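## Task

Key in the letters J, A, B in that order on the keyboard; every correct letter in sequence counts, but a wrong key, any key after the B, or a forceful press that breaks the keyboard means failure. The keyboard must finish lying flat on the table with its keys facing up, and it must stay that way without the robot holding it. Release everything and pull the arms away at the end.

## Robot and tools

Robot: two arms, left_arm and right_arm, each ending in a two-finger gripper. One scene frame is shared by both: its origin sits on the table surface midway between the arms, +z is up, +x points out across the table, and left_arm is mounted on the +y side. The arm names do not correspond to the left or right of any camera picture. Reported hand positions can be slightly off, more so when an arm reaches far.

Gripper geometry: the fingers extend along the gripper's +z axis and open and close along its y axis. end_effector_position is the spot between the pads when shut; closed fingertips stick out about 33 mm past it, open ones about 9 mm. Closing pushes the tips roughly 24 mm further out, so keep that clearance above the table or keys. For typing, closed fingers pointing down make a good probe.

The 20-number row (used by execute_actions and move): one flat list covering both arms. Numbers 1-10 are left_arm: x, y, z (metres, absolute target for end_effector_position in the scene frame), qw, qx, qy, qz (absolute target orientation, w first), then gripper position, force_limit, speed. Numbers 11-20 are the same ten for right_arm. The last three per arm lie in [-1, 1]. position: +1 fully open (140 mm), about -0.8 pads touching, -1 squeezes until blocked. force_limit: about 14 N at -1, 60 N at 0, 107 N at +1. speed: finger gap rate about 30 mm/s at -1, 140 at 0, 250 at +1. A 0 is a real command, so to leave a gripper unchanged repeat its previous three numbers. For an arm that should stay still, resend its whole last reported pose each call; to hold an orientation, keep sending the same quaternion rather than the drifted reported one. A call is refused if a target lies more than 0.6 m from that arm's last reported position along any of its gripper axes. Each control step the commanded pose is trimmed to within 70 mm and 16 degrees of the measured pose; position is favoured over orientation when both cannot be met.

execute_actions: argument actions is a list holding at most one item. Empty list: no command, just returns the state. An item with rows (1 to 15 rows of 20 numbers) and steps (up to 15, default 15) runs that many 1/30 s steps, one row per step, the final row repeated if rows run out. An item with only steps (up to 300) is a wait measured from the previous result, with your reply time included. Optional pictures (true/false) controls whether camera images are returned.

move: target is one 20-number row; speed is the top path speed in m/s, 0.002 to 0.5 (default 0.25), turning capped at twice that in rad/s. Each gripper travels in a straight line from its current pose to the target, all paths finishing together, lasting 0.5 to 10 s (cut off at 10 s). Rotation takes the short way. Finger numbers are applied at the start. Paths ignore obstacles and the other arm, and grippers can lag or overshoot. The result adds a move: line giving the ending (done, off_target, moving, held, fault), any limits (paced = pose clipped; held = some steps blocked, after which the arm may lurch) and each gripper's distance from its target.

wait: seconds, 0 to 10; nothing new is sent meanwhile.

zoom_image: camera is cam_left_wrist or cam_right_wrist (both 616x616 fisheye wrist views); region is [x0, y0, x1, y1] in image pixels from the top-left, at most 504 by 504.

finished_scene: scene is the integer of the current scene (1 or 2). It is final and reports whether the goal was met, then gives the next task.

Result lines: the state line shows left_arm | right_arm position and quaternion. object_status: 0 moving, 1 blocked while opening, 2 blocked while closing (a grip), 3 reached target or pads met. position_measured runs in counts from 3 (open) to 230 (closed). "pose unreachable" and HELD mark steps the clearance check altered or dropped. A "Hand target" line shows where the controller is currently steering each gripper. Joint torque and external torque lines are rough load estimates. MOTOR HOT warns of heating; OVER-TEMPERATURE FAULT and TORQUE FAULT each freeze the affected arm (a torque fault for 10 s). Load limits: waist and shoulder 20 N m, upper arm roll and elbow 18, forearm roll, wrist pitch and wrist roll 12.

Timing: the simulation keeps running while you think and write; after an action ends each arm continues only to its last clipped pose, so check the reported pose and finish long motions in later calls.

Suggested order: look, locate the keyboard and the needed keys with the cameras and zoom_image, hover above each key, tap it with a slow, shallow downward move (target only a few millimetres below the key top), lift, go to the next letter, then open, retract both arms well clear and call finished_scene.

Avoid: fast or deep presses (they break the keyboard), touching any key not in the word or pressing again after the last letter, tipping or flipping the keyboard, knocking anything off the table, letting the arms collide or push on each other, and large contact forces that trigger torque faults.

Each tool is called after "Call:" as name(argument=value, ...) on one line, values as JSON.

## Session

Call:
execute_actions(actions=[])

Scene clock: 0.00 s of 4023.00 s.
left_arm: end_effector_position=(+0.3306, +0.4881, +0.3106) position_measured=230 object_status=3 end_effector_quat_wxyz=(+0.126, +0.596, +0.535, -0.585) | right_arm: end_effector_position=(+0.5808, -0.4505, +0.4179) position_measured=230 object_status=3 end_effector_quat_wxyz=(-0.009, +0.918, -0.396, +0.005)
Joint positions: left_arm=[ 0.623  0.477  0.129 -1.547 -0.286  0.753 -2.297] | right_arm=[-0.006 -0.015  0.001 -1.579  0.013  1.581 -0.794]
Joint velocities: left_arm=[ 0.001 -0.    -0.001 -0.    -0.001  0.     0.   ] | right_arm=[-0.    -0.001  0.002  0.     0.001  0.001 -0.001]
Joint torques (N m, as the joint torque sensors report them, + toward a larger angle): no reading
External joint torques (N m, as the arm's controller estimates them; a push from outside toward a larger angle lowers the number): no reading
Hand target (left_arm): +0.331, +0.488, +0.311; +0.126, +0.596, +0.535, -0.585
Hand target (right_arm): +0.581, -0.450, +0.418; -0.009, +0.918, -0.396, +0.005

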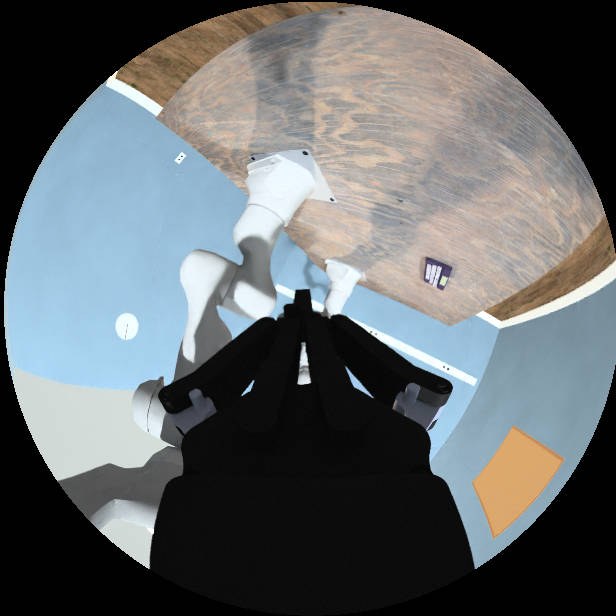

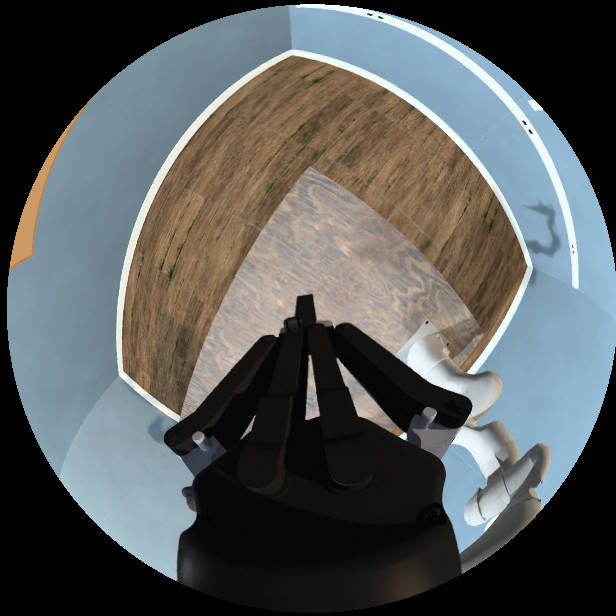

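Call:
move(target=[0.3306,0.4881,0.3106,0.126,0.596,0.535,-0.585,-1,0,0,0.35,-0.35,0.35,0,1,0,0,-1,0,0])

Scene clock: 4.13 s of 4023.00 s.
left_arm: end_effector_position=(+0.3306, +0.4881, +0.3106) position_measured=233 object_status=3 end_effector_quat_wxyz=(+0.126, +0.596, +0.535, -0.585) | right_arm: end_effector_position=(+0.3506, -0.3478, +0.3471) position_measured=233 object_status=3 end_effector_quat_wxyz=(-0.003, +1.000, -0.007, -0.002)
Joint positions: left_arm=[ 0.623  0.477  0.129 -1.547 -0.286  0.753 -2.297] | right_arm=[ 0.311 -0.709 -0.018 -2.391 -0.006  1.681 -1.293]
Joint velocities: left_arm=[-0.    -0.     0.002 -0.    -0.    -0.     0.001] | right_arm=[ 0.004 -0.    -0.002 -0.001 -0.003  0.001 -0.026]
Joint torques (N m, as the joint torque sensors report them, + toward a larger angle): left_arm=[  0.08 -42.2    1.15  18.83  -0.04  -1.57   0.04] | right_arm=[ 1.86 -8.57 -1.61 22.14 -0.02  2.29 -0.25]
External joint torques (N m, as the arm's controller estimates them; a push from outside toward a larger angle lowers the number): left_arm=[ 0.    0.29 -0.61 -1.1  -0.17  0.02  0.09] | right_arm=[ 1.84 -0.92 -1.34 -2.1  -0.89 -0.24 -0.25]
Hand target (left_arm): +0.331, +0.488, +0.311; +0.126, +0.596, +0.535, -0.585
Hand target (right_arm): +0.350, -0.349, +0.347; -0.002, +1.000, -0.001, -0.002
Off the commanded pose (left_arm): 0.000 m, 0 deg.
Off the commanded pose (right_arm): 0.004 m, 1 deg.
move: off_target (right_arm)

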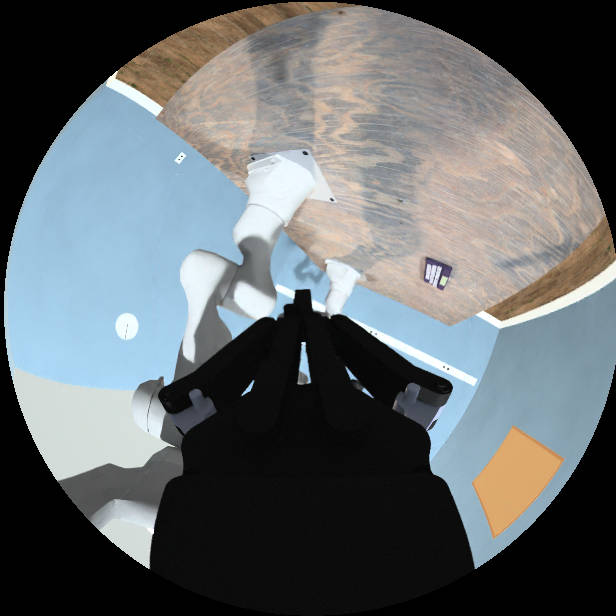

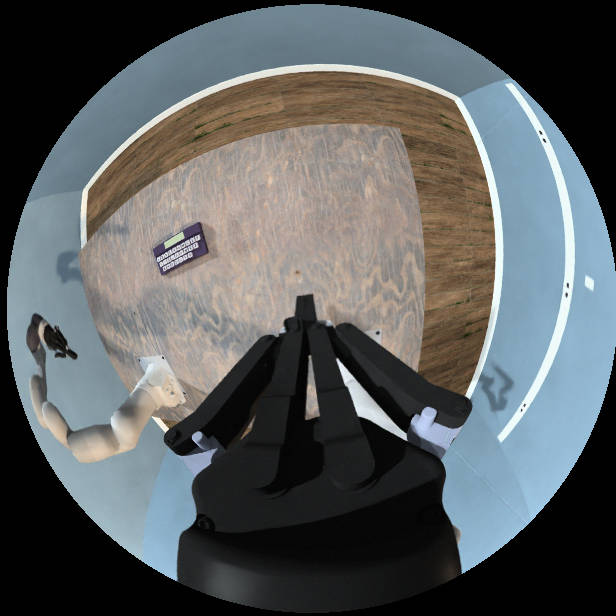

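Call:
move(target=[0.3306,0.4881,0.3106,0.126,0.596,0.535,-0.585,-1,0,0,0.36,-0.02,0.12,0,1,0,0,-1,0,0])

Scene clock: 9.97 s of 4023.00 s.
left_arm: end_effector_position=(+0.3306, +0.4881, +0.3106) position_measured=233 object_status=3 end_effector_quat_wxyz=(+0.126, +0.596, +0.535, -0.585) | right_arm: end_effector_position=(+0.3607, -0.0228, +0.1224) position_measured=233 object_status=3 end_effector_quat_wxyz=(+0.002, +1.000, +0.003, -0.005)
Joint positions: left_arm=[ 0.623  0.477  0.129 -1.547 -0.286  0.753 -2.297] | right_arm=[ 0.448  0.085  0.474 -2.241 -0.046  2.308 -0.657]
Joint velocities: left_arm=[ 0.001  0.     0.002  0.    -0.001  0.001  0.   ] | right_arm=[ 0.001  0.001  0.     0.    -0.002 -0.     0.034]
Joint torques (N m, as the joint torque sensors report them, + toward a larger angle): left_arm=[ -0.2  -42.55   1.64  18.66  -0.08  -1.62   0.09] | right_arm=[  0.87 -27.14   1.98  21.92  -0.26   2.78   0.09]
External joint torques (N m, as the arm's controller estimates them; a push from outside toward a larger angle lowers the number): left_arm=[-0.42 -0.12 -0.22 -1.25 -0.21 -0.04  0.13] | right_arm=[ 0.8   1.53  0.64 -0.01 -0.87  0.29  0.09]
Hand target (left_arm): +0.331, +0.488, +0.311; +0.126, +0.596, +0.535, -0.585
Hand target (right_arm): +0.362, -0.022, +0.123; +0.001, +1.000, -0.003, -0.003
Off the commanded pose (left_arm): 0.000 m, 0 deg.
Off the commanded pose (right_arm): 0.004 m, 1 deg.
After step 90, 0.23 s passed at rest.
move: off_target (right_arm)

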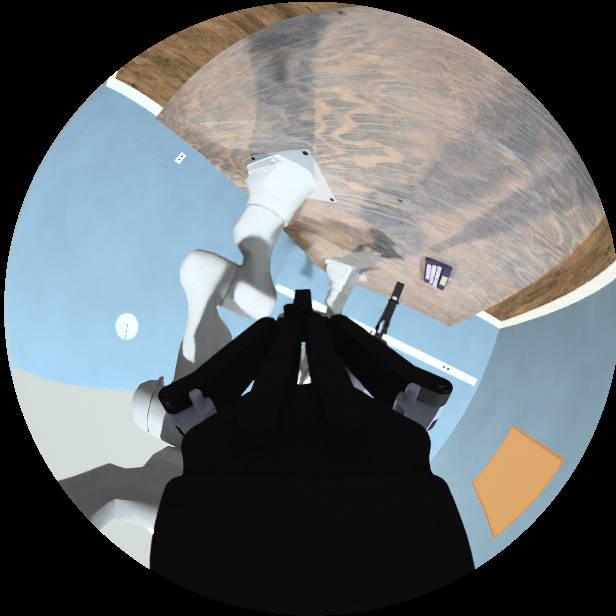

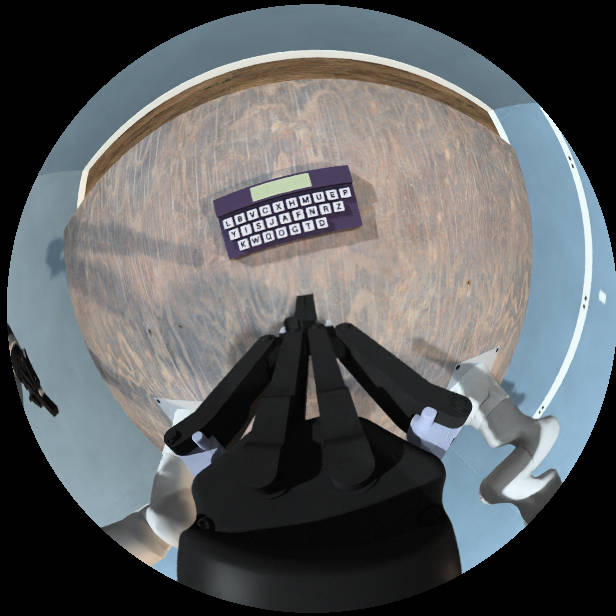

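Call:
move(target=[0.3306,0.4881,0.3106,0.126,0.596,0.535,-0.585,-1,0,0,0.42,0.026,0.075,0,0.994,0.113,0,-1,0,0], speed=0.1)

Call:
zoom_image(camera="cam_right_wrist", region=[180,150,440,350])

Scene clock: 14.93 s of 4023.00 s.
left_arm: end_effector_position=(+0.3306, +0.4881, +0.3106) position_measured=233 object_status=3 end_effector_quat_wxyz=(+0.126, +0.596, +0.535, -0.585) | right_arm: end_effector_position=(+0.4199, +0.0266, +0.0765) position_measured=233 object_status=3 end_effector_quat_wxyz=(-0.001, +0.994, +0.106, -0.001)
Joint positions: left_arm=[ 0.623  0.477  0.129 -1.547 -0.286  0.753 -2.297] | right_arm=[ 0.449  0.382  0.471 -1.993 -0.23   2.325 -0.769]
Joint velocities: left_arm=[-0.001  0.001  0.001 -0.    -0.001 -0.    -0.001] | right_arm=[-0.002  0.001 -0.001  0.001  0.    -0.    -0.029]
Joint torques (N m, as the joint torque sensors report them, + toward a larger angle): left_arm=[ -0.54 -42.33   1.25  18.17  -0.04  -1.6    0.07] | right_arm=[ -0.2  -35.43   7.81  21.6   -0.24   2.19  -0.51]
External joint torques (N m, as the arm's controller estimates them; a push from outside toward a larger angle lowers the number): left_arm=[-0.56 -0.02 -0.46 -1.69 -0.15 -0.02  0.12] | right_arm=[ 0.06  2.    2.27  0.3  -0.85 -0.32 -0.51]
Hand target (left_arm): +0.331, +0.488, +0.311; +0.126, +0.596, +0.535, -0.585
Hand target (right_arm): +0.420, +0.026, +0.076; -0.000, +0.994, +0.113, -0.001
Off the commanded pose (left_arm): 0.000 m, 0 deg.
Off the commanded pose (right_arm): 0.002 m, 1 deg.
After step 90, 0.33 s passed at rest.
move: done

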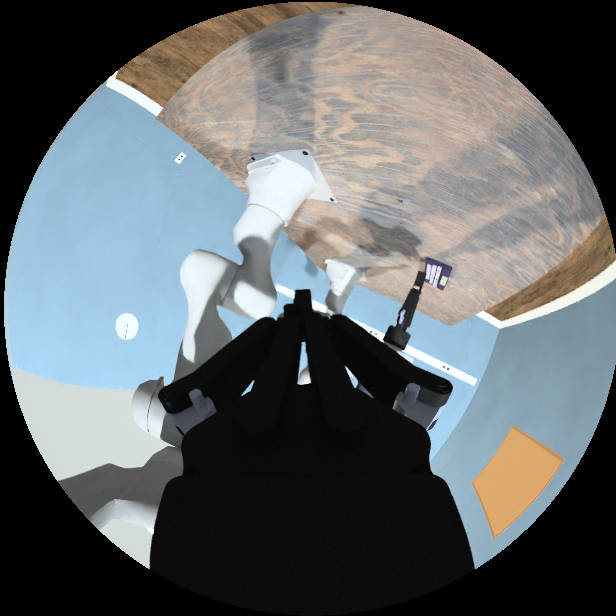

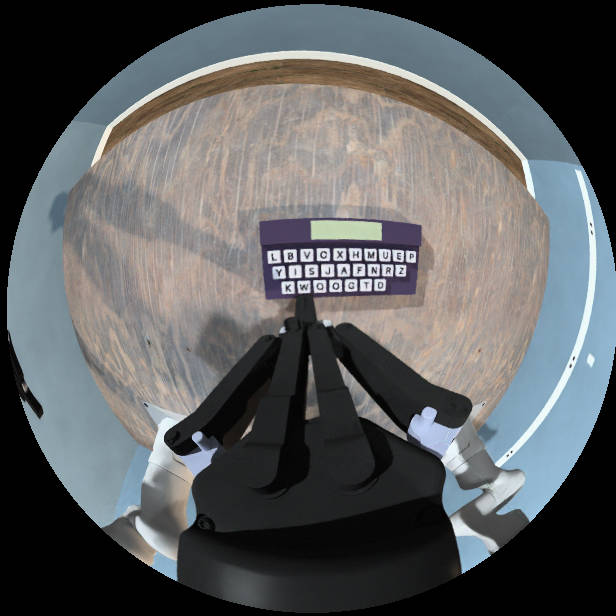

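Region (180, 150, 440, 350) of cam_right_wrist's 616x616 image, scaled by 1.938, with more detail than that image has; it fills the top 388 rows of this view, and the rest is white.

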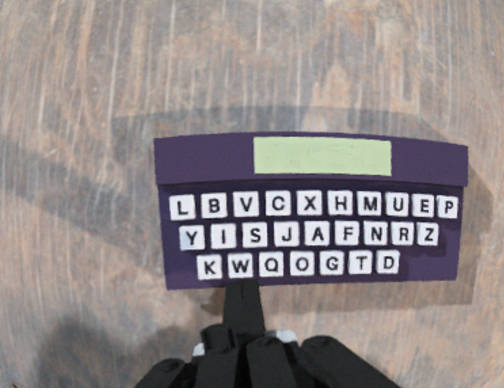

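Call:
move(target=[0.3306,0.4881,0.3106,0.126,0.596,0.535,-0.585,-1,0,0,0.454,0.008,0.072,-0.0887,0.9816,0.0978,-0.141,-1,0,0], speed=0.1)

Call:
zoom_image(camera="cam_right_wrist", region=[180,150,440,350])

Scene clock: 26.90 s of 4023.00 s.
left_arm: end_effector_position=(+0.3306, +0.4881, +0.3106) position_measured=233 object_status=3 end_effector_quat_wxyz=(+0.126, +0.596, +0.535, -0.585) | right_arm: end_effector_position=(+0.4554, +0.0081, +0.0717) position_measured=233 object_status=3 end_effector_quat_wxyz=(-0.087, +0.982, +0.092, -0.138)
Joint positions: left_arm=[ 0.623  0.477  0.129 -1.547 -0.286  0.753 -2.297] | right_arm=[ 0.156  0.578  0.627 -1.793 -0.032  2.143 -1.049]
Joint velocities: left_arm=[-0.    -0.001 -0.001  0.     0.001 -0.002  0.001] | right_arm=[-0.001  0.003  0.001  0.001  0.    -0.007 -0.021]
Joint torques (N m, as the joint torque sensors report them, + toward a larger angle): left_arm=[ -0.37 -42.18   1.05  18.88  -0.02  -1.63   0.03] | right_arm=[ -1.31 -38.1   13.77  20.97   0.93   1.73  -0.25]
External joint torques (N m, as the arm's controller estimates them; a push from outside toward a larger angle lowers the number): left_arm=[-0.32  0.41 -0.61 -1.1  -0.14 -0.03  0.08] | right_arm=[-1.25  2.28  2.91  0.15  0.12 -0.36 -0.24]
Hand target (left_arm): +0.331, +0.488, +0.311; +0.126, +0.596, +0.535, -0.585
Hand target (right_arm): +0.455, +0.008, +0.072; -0.088, +0.982, +0.097, -0.139
Off the commanded pose (left_arm): 0.000 m, 0 deg.
Off the commanded pose (right_arm): 0.001 m, 1 deg.
After step 90, 6.73 s passed at rest.
move: done

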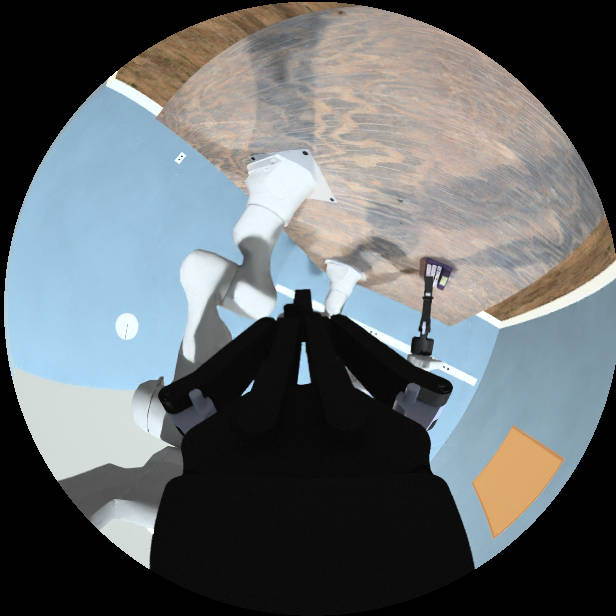

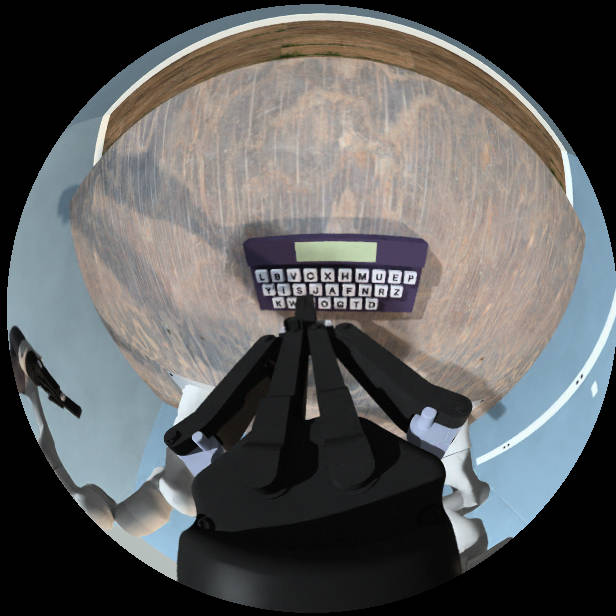

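Region (180, 150, 440, 350) of cam_right_wrist's 616x616 image, scaled by 1.938, with more detail than that image has; it fills the top 388 rows of this view, and the rest is white.

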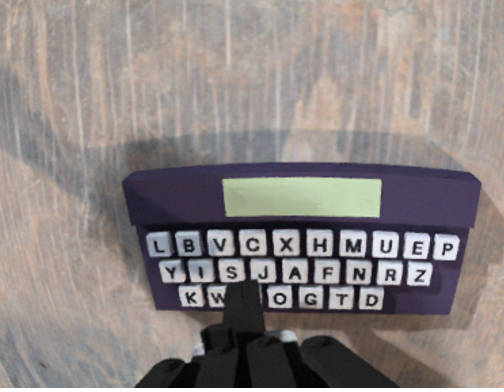

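Descending shifts the corner forward-right; plausible. Lower stepwise.

Call:
move(target=[0.3306,0.4881,0.3106,0.126,0.596,0.535,-0.585,-1,0,0,0.454,0.008,0.062,-0.0887,0.9816,0.0978,-0.141,-1,0,0], speed=0.02)

Call:
zoom_image(camera="cam_right_wrist", region=[180,150,440,350])

Scene clock: 29.50 s of 4023.00 s.
left_arm: end_effector_position=(+0.3306, +0.4881, +0.3106) position_measured=233 object_status=3 end_effector_quat_wxyz=(+0.126, +0.596, +0.535, -0.585) | right_arm: end_effector_position=(+0.4533, +0.0086, +0.0634) position_measured=233 object_status=3 end_effector_quat_wxyz=(-0.089, +0.981, +0.095, -0.142)
Joint positions: left_arm=[ 0.623  0.477  0.129 -1.547 -0.286  0.753 -2.297] | right_arm=[ 0.156  0.596  0.627 -1.792 -0.035  2.151 -1.056]
Joint velocities: left_arm=[ 0.001 -0.001  0.001  0.001  0.    -0.001 -0.   ] | right_arm=[ 0.    -0.001 -0.001  0.    -0.003  0.006 -0.001]
Joint torques (N m, as the joint torque sensors report them, + toward a larger angle): left_arm=[ -0.28 -42.61   1.29  18.86  -0.04  -1.65   0.02] | right_arm=[ -0.06 -38.28  11.55  19.05  -0.05   2.51  -0.35]
External joint torques (N m, as the arm's controller estimates them; a push from outside toward a larger angle lowers the number): left_arm=[-0.37 -0.12 -0.47 -1.07 -0.17 -0.06  0.07] | right_arm=[ 0.05  2.57  0.38 -1.67 -0.84  0.43 -0.33]
Hand target (left_arm): +0.331, +0.488, +0.311; +0.126, +0.596, +0.535, -0.585
Hand target (right_arm): +0.454, +0.008, +0.062; -0.089, +0.981, +0.098, -0.141
Off the commanded pose (left_arm): 0.000 m, 0 deg.
Off the commanded pose (right_arm): 0.002 m, 0 deg.
move: done

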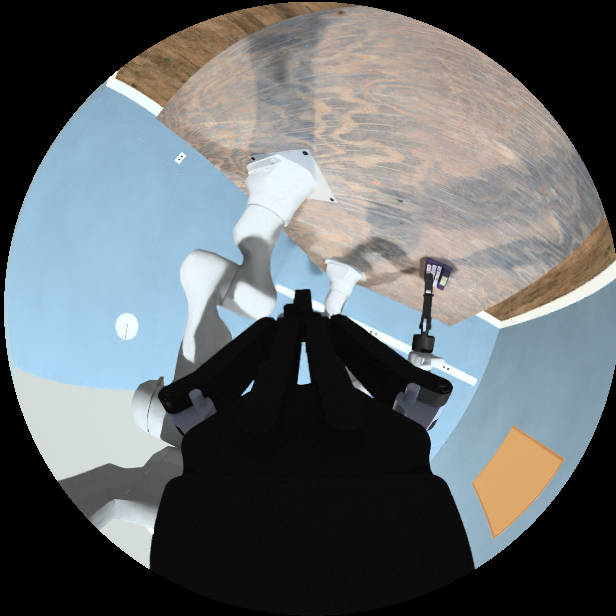

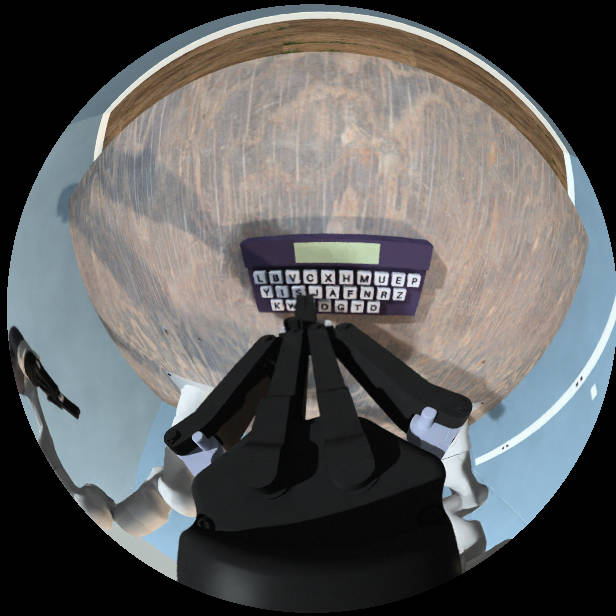

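Region (180, 150, 440, 350) of cam_right_wrist's 616x616 image, scaled by 1.938, with more detail than that image has; it fills the top 388 rows of this view, and the rest is white.

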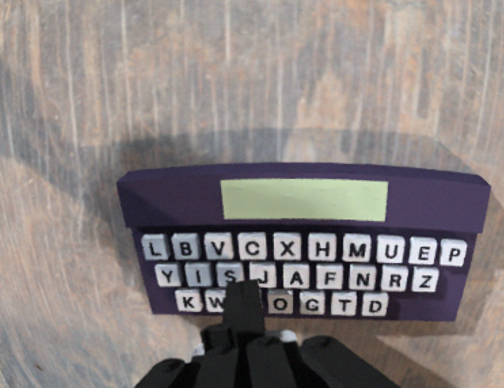

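Call:
move(target=[0.3306,0.4881,0.3106,0.126,0.596,0.535,-0.585,-1,0,0,0.4593,0.003,0.056,-0.0887,0.9816,0.0978,-0.141,-1,0,0], speed=0.02)

Call:
zoom_image(camera="cam_right_wrist", region=[180,150,440,350])

Scene clock: 32.50 s of 4023.00 s.
left_arm: end_effector_position=(+0.3306, +0.4881, +0.3106) position_measured=233 object_status=3 end_effector_quat_wxyz=(+0.126, +0.596, +0.535, -0.585) | right_arm: end_effector_position=(+0.4557, +0.0049, +0.0570) position_measured=233 object_status=3 end_effector_quat_wxyz=(-0.088, +0.981, +0.096, -0.143)
Joint positions: left_arm=[ 0.623  0.477  0.129 -1.547 -0.286  0.753 -2.297] | right_arm=[ 0.152  0.608  0.624 -1.791 -0.042  2.156 -1.064]
Joint velocities: left_arm=[ 0.001 -0.001  0.     0.001  0.001 -0.001  0.   ] | right_arm=[-0.001  0.001  0.001  0.001 -0.005  0.001 -0.009]
Joint torques (N m, as the joint torque sensors report them, + toward a larger angle): left_arm=[ -0.55 -42.62   1.27  18.44  -0.02  -1.61   0.04] | right_arm=[ -1.69 -38.52  10.78  20.3   -0.33   2.37  -0.43]
External joint torques (N m, as the arm's controller estimates them; a push from outside toward a larger angle lowers the number): left_arm=[-0.61 -0.09 -0.47 -1.52 -0.14 -0.02  0.09] | right_arm=[-1.54  2.45 -0.49 -0.19 -1.11  0.31 -0.41]
Hand target (left_arm): +0.331, +0.488, +0.311; +0.126, +0.596, +0.535, -0.585
Hand target (right_arm): +0.459, +0.003, +0.056; -0.089, +0.981, +0.098, -0.141
Off the commanded pose (left_arm): 0.000 m, 0 deg.
Off the commanded pose (right_arm): 0.004 m, 0 deg.
move: off_target (right_arm)

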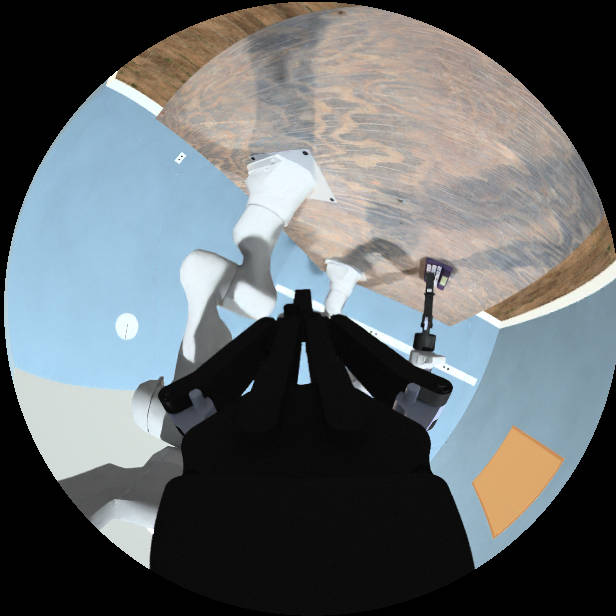

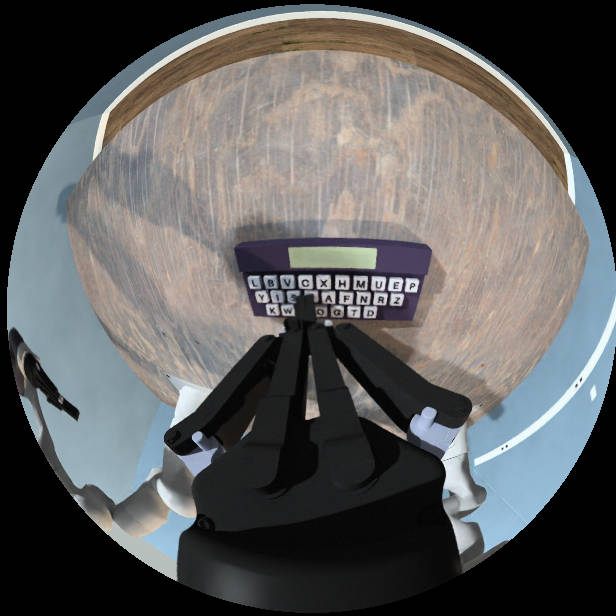

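Region (180, 150, 440, 350) of cam_right_wrist's 616x616 image, scaled by 1.938, with more detail than that image has; it fills the top 388 rows of this view, and the rest is white.

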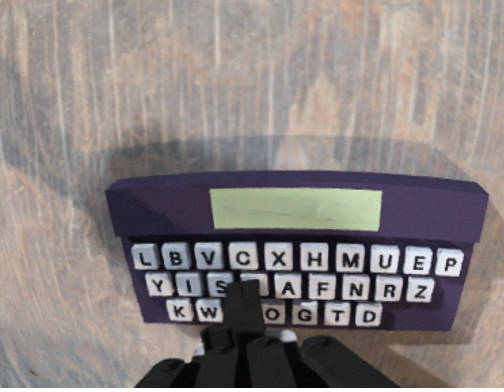

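Call:
move(target=[0.3306,0.4881,0.3106,0.126,0.596,0.535,-0.585,-1,0,0,0.457,0.003,0.052,-0.0887,0.9816,0.0978,-0.141,-1,0,0], speed=0.01)

Call:
zoom_image(camera="cam_right_wrist", region=[180,150,440,350])

Scene clock: 35.47 s of 4023.00 s.
left_arm: end_effector_position=(+0.3306, +0.4881, +0.3106) position_measured=233 object_status=3 end_effector_quat_wxyz=(+0.126, +0.596, +0.535, -0.585) | right_arm: end_effector_position=(+0.4559, +0.0051, +0.0554) position_measured=233 object_status=3 end_effector_quat_wxyz=(-0.089, +0.981, +0.097, -0.142)
Joint positions: left_arm=[ 0.623  0.477  0.129 -1.547 -0.286  0.753 -2.297] | right_arm=[ 0.152  0.608  0.623 -1.796 -0.043  2.164 -1.066]
Joint velocities: left_arm=[-0.     0.001  0.     0.001 -0.     0.    -0.   ] | right_arm=[-0.001 -0.     0.    -0.    -0.001 -0.     0.   ]
Joint torques (N m, as the joint torque sensors report them, + toward a larger angle): left_arm=[ -0.22 -42.52   1.03  18.27  -0.07  -1.57   0.07] | right_arm=[ -0.76 -37.7   10.52  17.19  -0.21   2.97  -0.26]
External joint torques (N m, as the arm's controller estimates them; a push from outside toward a larger angle lowers the number): left_arm=[-0.31 -0.09 -0.72 -1.66 -0.19  0.01  0.11] | right_arm=[-0.67  3.23 -0.77 -3.22 -0.99  0.91 -0.24]
Hand target (left_arm): +0.331, +0.488, +0.311; +0.126, +0.596, +0.535, -0.585
Hand target (right_arm): +0.457, +0.003, +0.052; -0.089, +0.981, +0.098, -0.141
Off the commanded pose (left_arm): 0.000 m, 0 deg.
Off the commanded pose (right_arm): 0.004 m, 0 deg.
move: off_target (right_arm)

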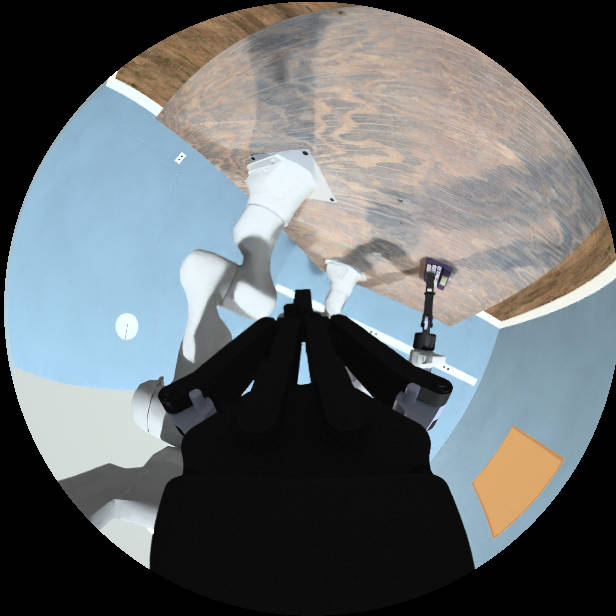

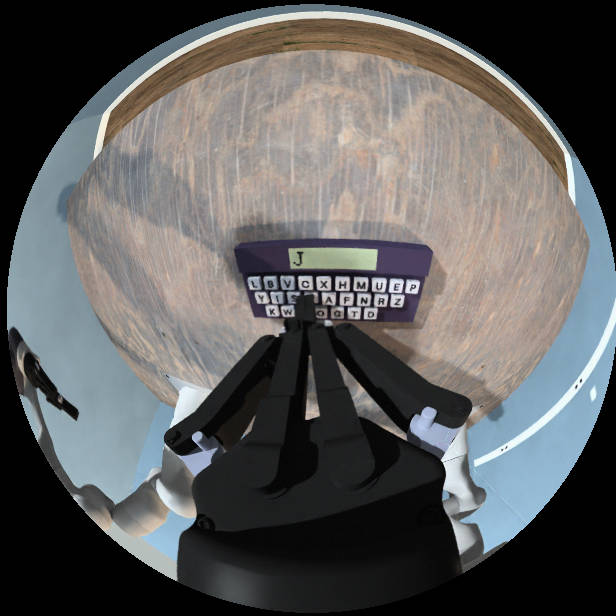

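Region (180, 150, 440, 350) of cam_right_wrist's 616x616 image, scaled by 1.938, with more detail than that image has; it fills the top 388 rows of this view, and the rest is white.

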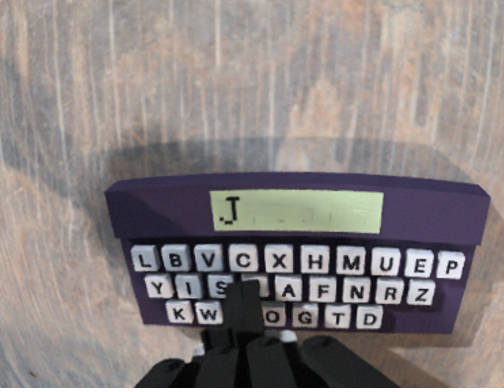

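Lift, shift right ~20mm.

Call:
move(target=[0.3306,0.4881,0.3106,0.126,0.596,0.535,-0.585,-1,0,0,0.456,0.005,0.066,-0.0887,0.9816,0.0978,-0.141,-1,0,0], speed=0.03)

Call:
move(target=[0.3306,0.4881,0.3106,0.126,0.596,0.535,-0.585,-1,0,0,0.4615,-0.016,0.062,-0.0887,0.9816,0.0978,-0.141,-1,0,0], speed=0.03)

Call:
zoom_image(camera="cam_right_wrist", region=[180,150,440,350])

Scene clock: 38.90 s of 4023.00 s.
left_arm: end_effector_position=(+0.3306, +0.4881, +0.3106) position_measured=233 object_status=3 end_effector_quat_wxyz=(+0.126, +0.596, +0.535, -0.585) | right_arm: end_effector_position=(+0.4563, +0.0045, +0.0642) position_measured=233 object_status=3 end_effector_quat_wxyz=(-0.088, +0.981, +0.098, -0.140)
Joint positions: left_arm=[ 0.623  0.477  0.129 -1.547 -0.286  0.753 -2.297] | right_arm=[ 0.151  0.591  0.625 -1.795 -0.038  2.15  -1.066]
Joint velocities: left_arm=[ 0.001  0.001 -0.     0.002 -0.    -0.001 -0.001] | right_arm=[-0.001  0.001 -0.     0.001  0.003 -0.008 -0.   ]
Joint torques (N m, as the joint torque sensors report them, + toward a larger angle): left_arm=[ -0.55 -42.4    1.19  18.47  -0.03  -1.59   0.04] | right_arm=[ -1.04 -40.11  13.27  20.27   1.6    1.61  -0.14]
External joint torques (N m, as the arm's controller estimates them; a push from outside toward a larger angle lowers the number): left_arm=[-0.53  0.07 -0.49 -1.49 -0.14  0.    0.08] | right_arm=[-1.    0.6   2.18 -0.46  0.81 -0.48 -0.12]
Hand target (left_arm): +0.331, +0.488, +0.311; +0.126, +0.596, +0.535, -0.585
Hand target (right_arm): +0.456, +0.005, +0.066; -0.089, +0.981, +0.098, -0.141
Off the commanded pose (left_arm): 0.000 m, 0 deg.
Off the commanded pose (right_arm): 0.002 m, 0 deg.
move: done

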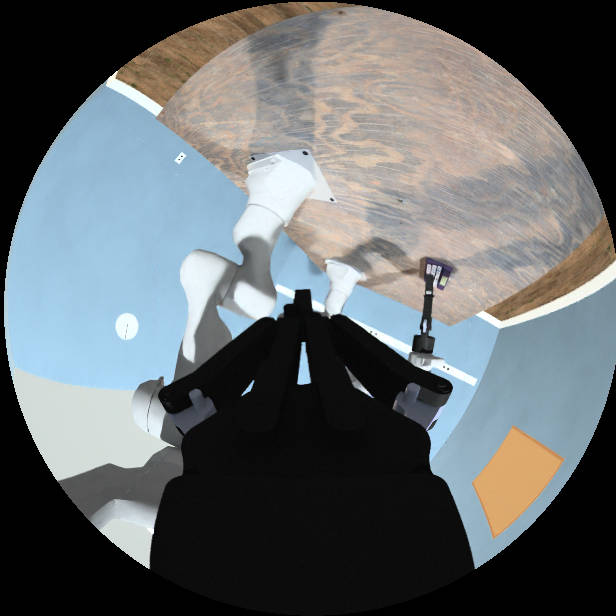

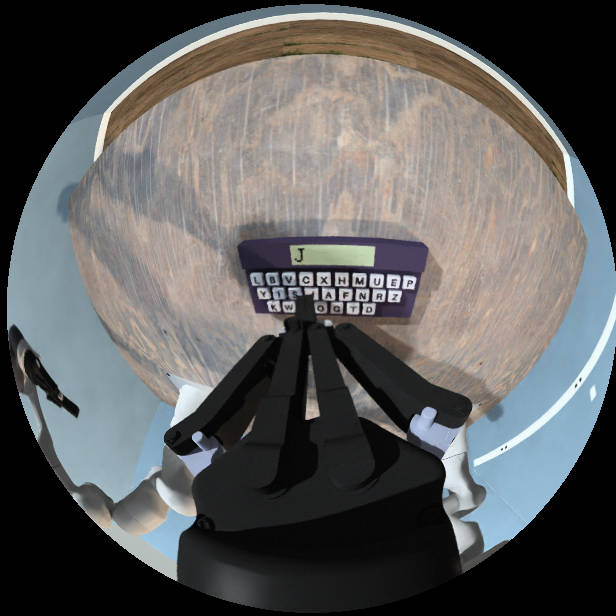

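Scene clock: 39.87 s of 4023.00 s.
left_arm: end_effector_position=(+0.3306, +0.4881, +0.3106) position_measured=233 object_status=3 end_effector_quat_wxyz=(+0.126, +0.596, +0.535, -0.585) | right_arm: end_effector_position=(+0.4619, -0.0175, +0.0608) position_measured=233 object_status=3 end_effector_quat_wxyz=(-0.086, +0.982, +0.093, -0.142)
Joint positions: left_arm=[ 0.623  0.477  0.129 -1.547 -0.286  0.753 -2.297] | right_arm=[ 0.107  0.576  0.631 -1.827 -0.037  2.153 -1.089]
Joint velocities: left_arm=[ 0.    -0.002  0.001  0.001  0.    -0.     0.001] | right_arm=[-0.005  0.001  0.011 -0.002  0.     0.002 -0.015]
Joint torques (N m, as the joint torque sensors report them, + toward a larger angle): left_arm=[ -0.22 -42.32   1.15  18.42  -0.03  -1.64   0.11] | right_arm=[ -0.44 -40.01  14.21  18.77   1.15   2.39  -0.37]
External joint torques (N m, as the arm's controller estimates them; a push from outside toward a larger angle lowers the number): left_arm=[-0.29  0.34 -0.59 -1.59 -0.15 -0.04  0.15] | right_arm=[-0.46 -0.13  3.27 -1.75  0.36  0.35 -0.35]
Hand target (left_arm): +0.331, +0.488, +0.311; +0.126, +0.596, +0.535, -0.585
Hand target (right_arm): +0.462, -0.016, +0.062; -0.088, +0.981, +0.098, -0.141
Off the commanded pose (left_arm): 0.000 m, 0 deg.
Off the commanded pose (right_arm): 0.002 m, 1 deg.
move: done

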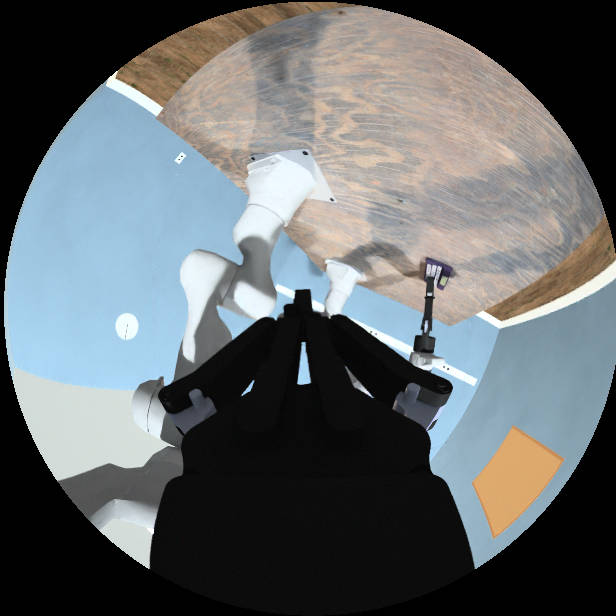

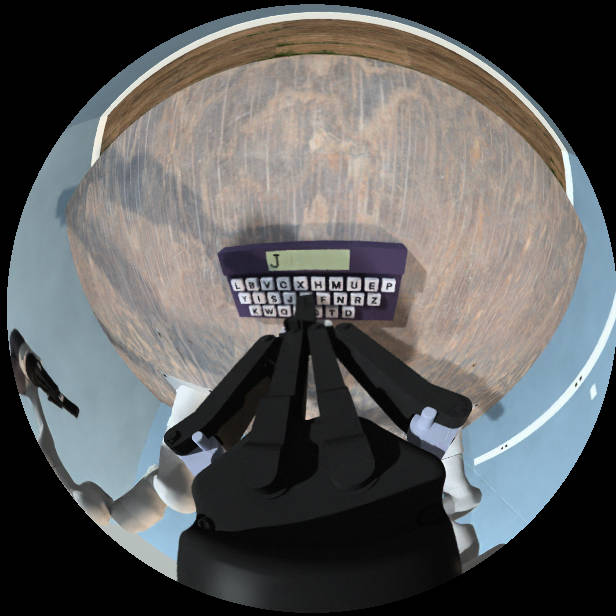

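Region (180, 150, 440, 350) of cam_right_wrist's 616x616 image, scaled by 1.938, with more detail than that image has; it fills the top 388 rows of this view, and the rest is white.

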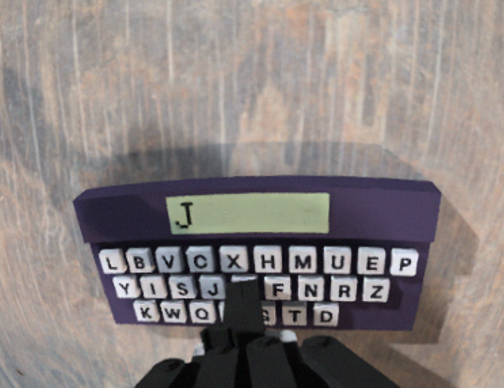

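Call:
move(target=[0.3306,0.4881,0.3106,0.126,0.596,0.535,-0.585,-1,0,0,0.4585,-0.011,0.061,-0.0887,0.9816,0.0978,-0.141,-1,0,0], speed=0.02)

Call:
zoom_image(camera="cam_right_wrist", region=[180,150,440,350])

Scene clock: 42.57 s of 4023.00 s.
left_arm: end_effector_position=(+0.3306, +0.4881, +0.3106) position_measured=233 object_status=3 end_effector_quat_wxyz=(+0.126, +0.596, +0.535, -0.585) | right_arm: end_effector_position=(+0.4598, -0.0137, +0.0610) position_measured=233 object_status=3 end_effector_quat_wxyz=(-0.087, +0.981, +0.099, -0.141)
Joint positions: left_arm=[ 0.623  0.477  0.129 -1.547 -0.286  0.753 -2.297] | right_arm=[ 0.113  0.576  0.632 -1.828 -0.037  2.157 -1.093]
Joint velocities: left_arm=[-0.001  0.002  0.001 -0.001  0.001  0.    -0.001] | right_arm=[ 0.002  0.     0.001 -0.    -0.001  0.001 -0.   ]
Joint torques (N m, as the joint torque sensors report them, + toward a larger angle): left_arm=[ -0.28 -42.62   0.97  18.48   0.    -1.64   0.03] | right_arm=[  0.73 -37.9   12.65  19.57   1.42   2.33   0.05]
External joint torques (N m, as the arm's controller estimates them; a push from outside toward a larger angle lowers the number): left_arm=[-0.26 -0.29 -0.71 -1.37 -0.12 -0.04  0.07] | right_arm=[ 0.89  1.99  1.82 -0.99  0.64  0.28  0.06]
Hand target (left_arm): +0.331, +0.488, +0.311; +0.126, +0.596, +0.535, -0.585
Hand target (right_arm): +0.459, -0.011, +0.061; -0.089, +0.981, +0.098, -0.141
Off the commanded pose (left_arm): 0.000 m, 0 deg.
Off the commanded pose (right_arm): 0.003 m, 0 deg.
move: done

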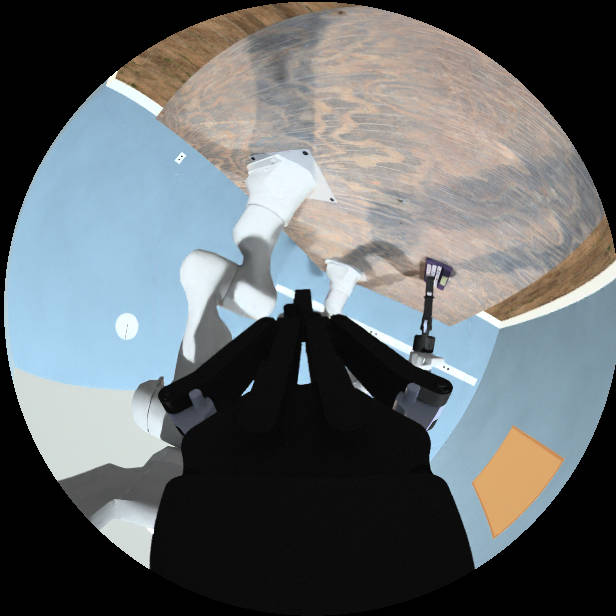

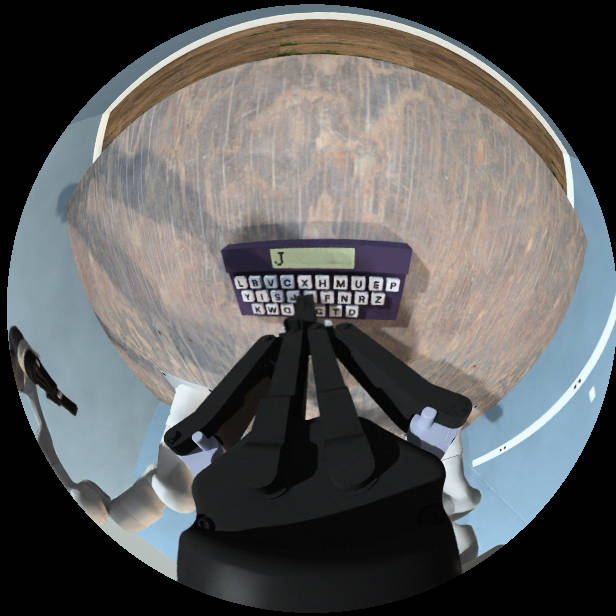

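Region (180, 150, 440, 350) of cam_right_wrist's 616x616 image, scaled by 1.938, with more detail than that image has; it fills the top 388 rows of this view, and the rest is white.

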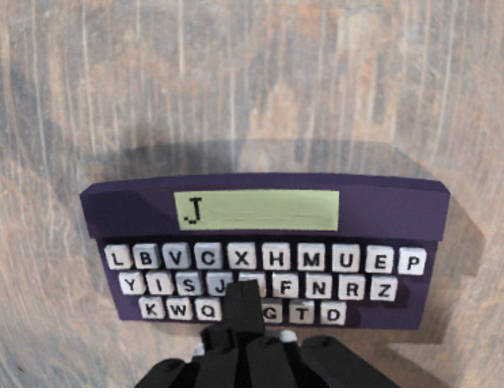

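Call:
move(target=[0.3306,0.4881,0.3106,0.126,0.596,0.535,-0.585,-1,0,0,0.4595,-0.0125,0.053,-0.0887,0.9816,0.0978,-0.141,-1,0,0], speed=0.01)

Scene clock: 45.53 s of 4023.00 s.
left_arm: end_effector_position=(+0.3306, +0.4881, +0.3106) position_measured=233 object_status=3 end_effector_quat_wxyz=(+0.126, +0.596, +0.535, -0.585) | right_arm: end_effector_position=(+0.4596, -0.0121, +0.0554) position_measured=233 object_status=3 end_effector_quat_wxyz=(-0.090, +0.981, +0.098, -0.142)
Joint positions: left_arm=[ 0.623  0.477  0.129 -1.547 -0.286  0.753 -2.297] | right_arm=[ 0.113  0.588  0.631 -1.828 -0.039  2.169 -1.093]
Joint velocities: left_arm=[ 0.     0.    -0.001  0.    -0.001 -0.001 -0.001] | right_arm=[-0.001 -0.    -0.    -0.002 -0.     0.001 -0.   ]
Joint torques (N m, as the joint torque sensors report them, + toward a larger angle): left_arm=[ -0.5  -42.8    0.92  18.85  -0.01  -1.6    0.05] | right_arm=[  1.5  -37.24  10.51  18.18  -0.1    2.69  -0.02]
External joint torques (N m, as the arm's controller estimates them; a push from outside toward a larger angle lowers the number): left_arm=[-0.52 -0.27 -0.79 -1.09 -0.13 -0.01  0.1 ] | right_arm=[ 1.49  2.95 -0.69 -2.21 -0.87  0.63  0.  ]
Hand target (left_arm): +0.331, +0.488, +0.311; +0.126, +0.596, +0.535, -0.585
Hand target (right_arm): +0.460, -0.013, +0.053; -0.089, +0.981, +0.098, -0.141
Off the commanded pose (left_arm): 0.000 m, 0 deg.
Off the commanded pose (right_arm): 0.002 m, 0 deg.
move: done

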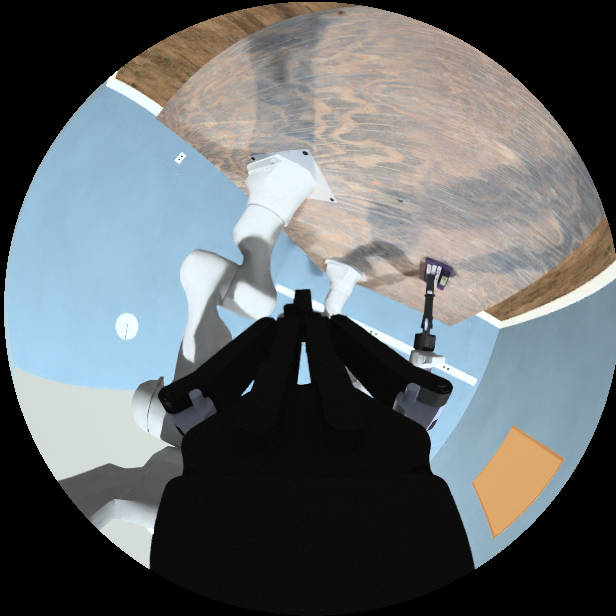

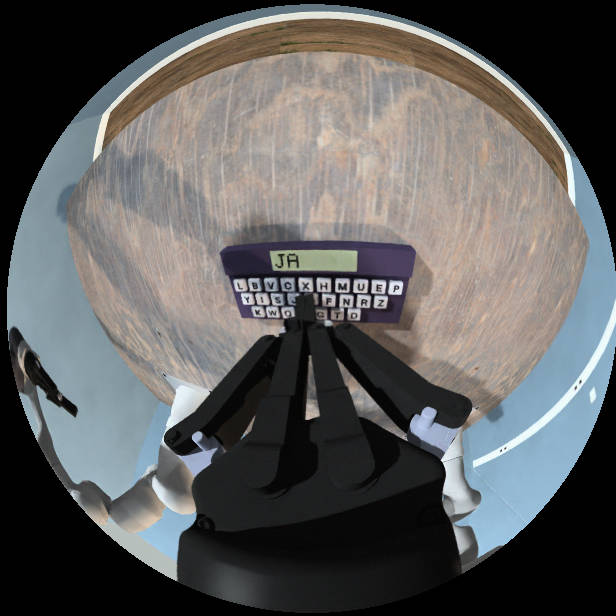

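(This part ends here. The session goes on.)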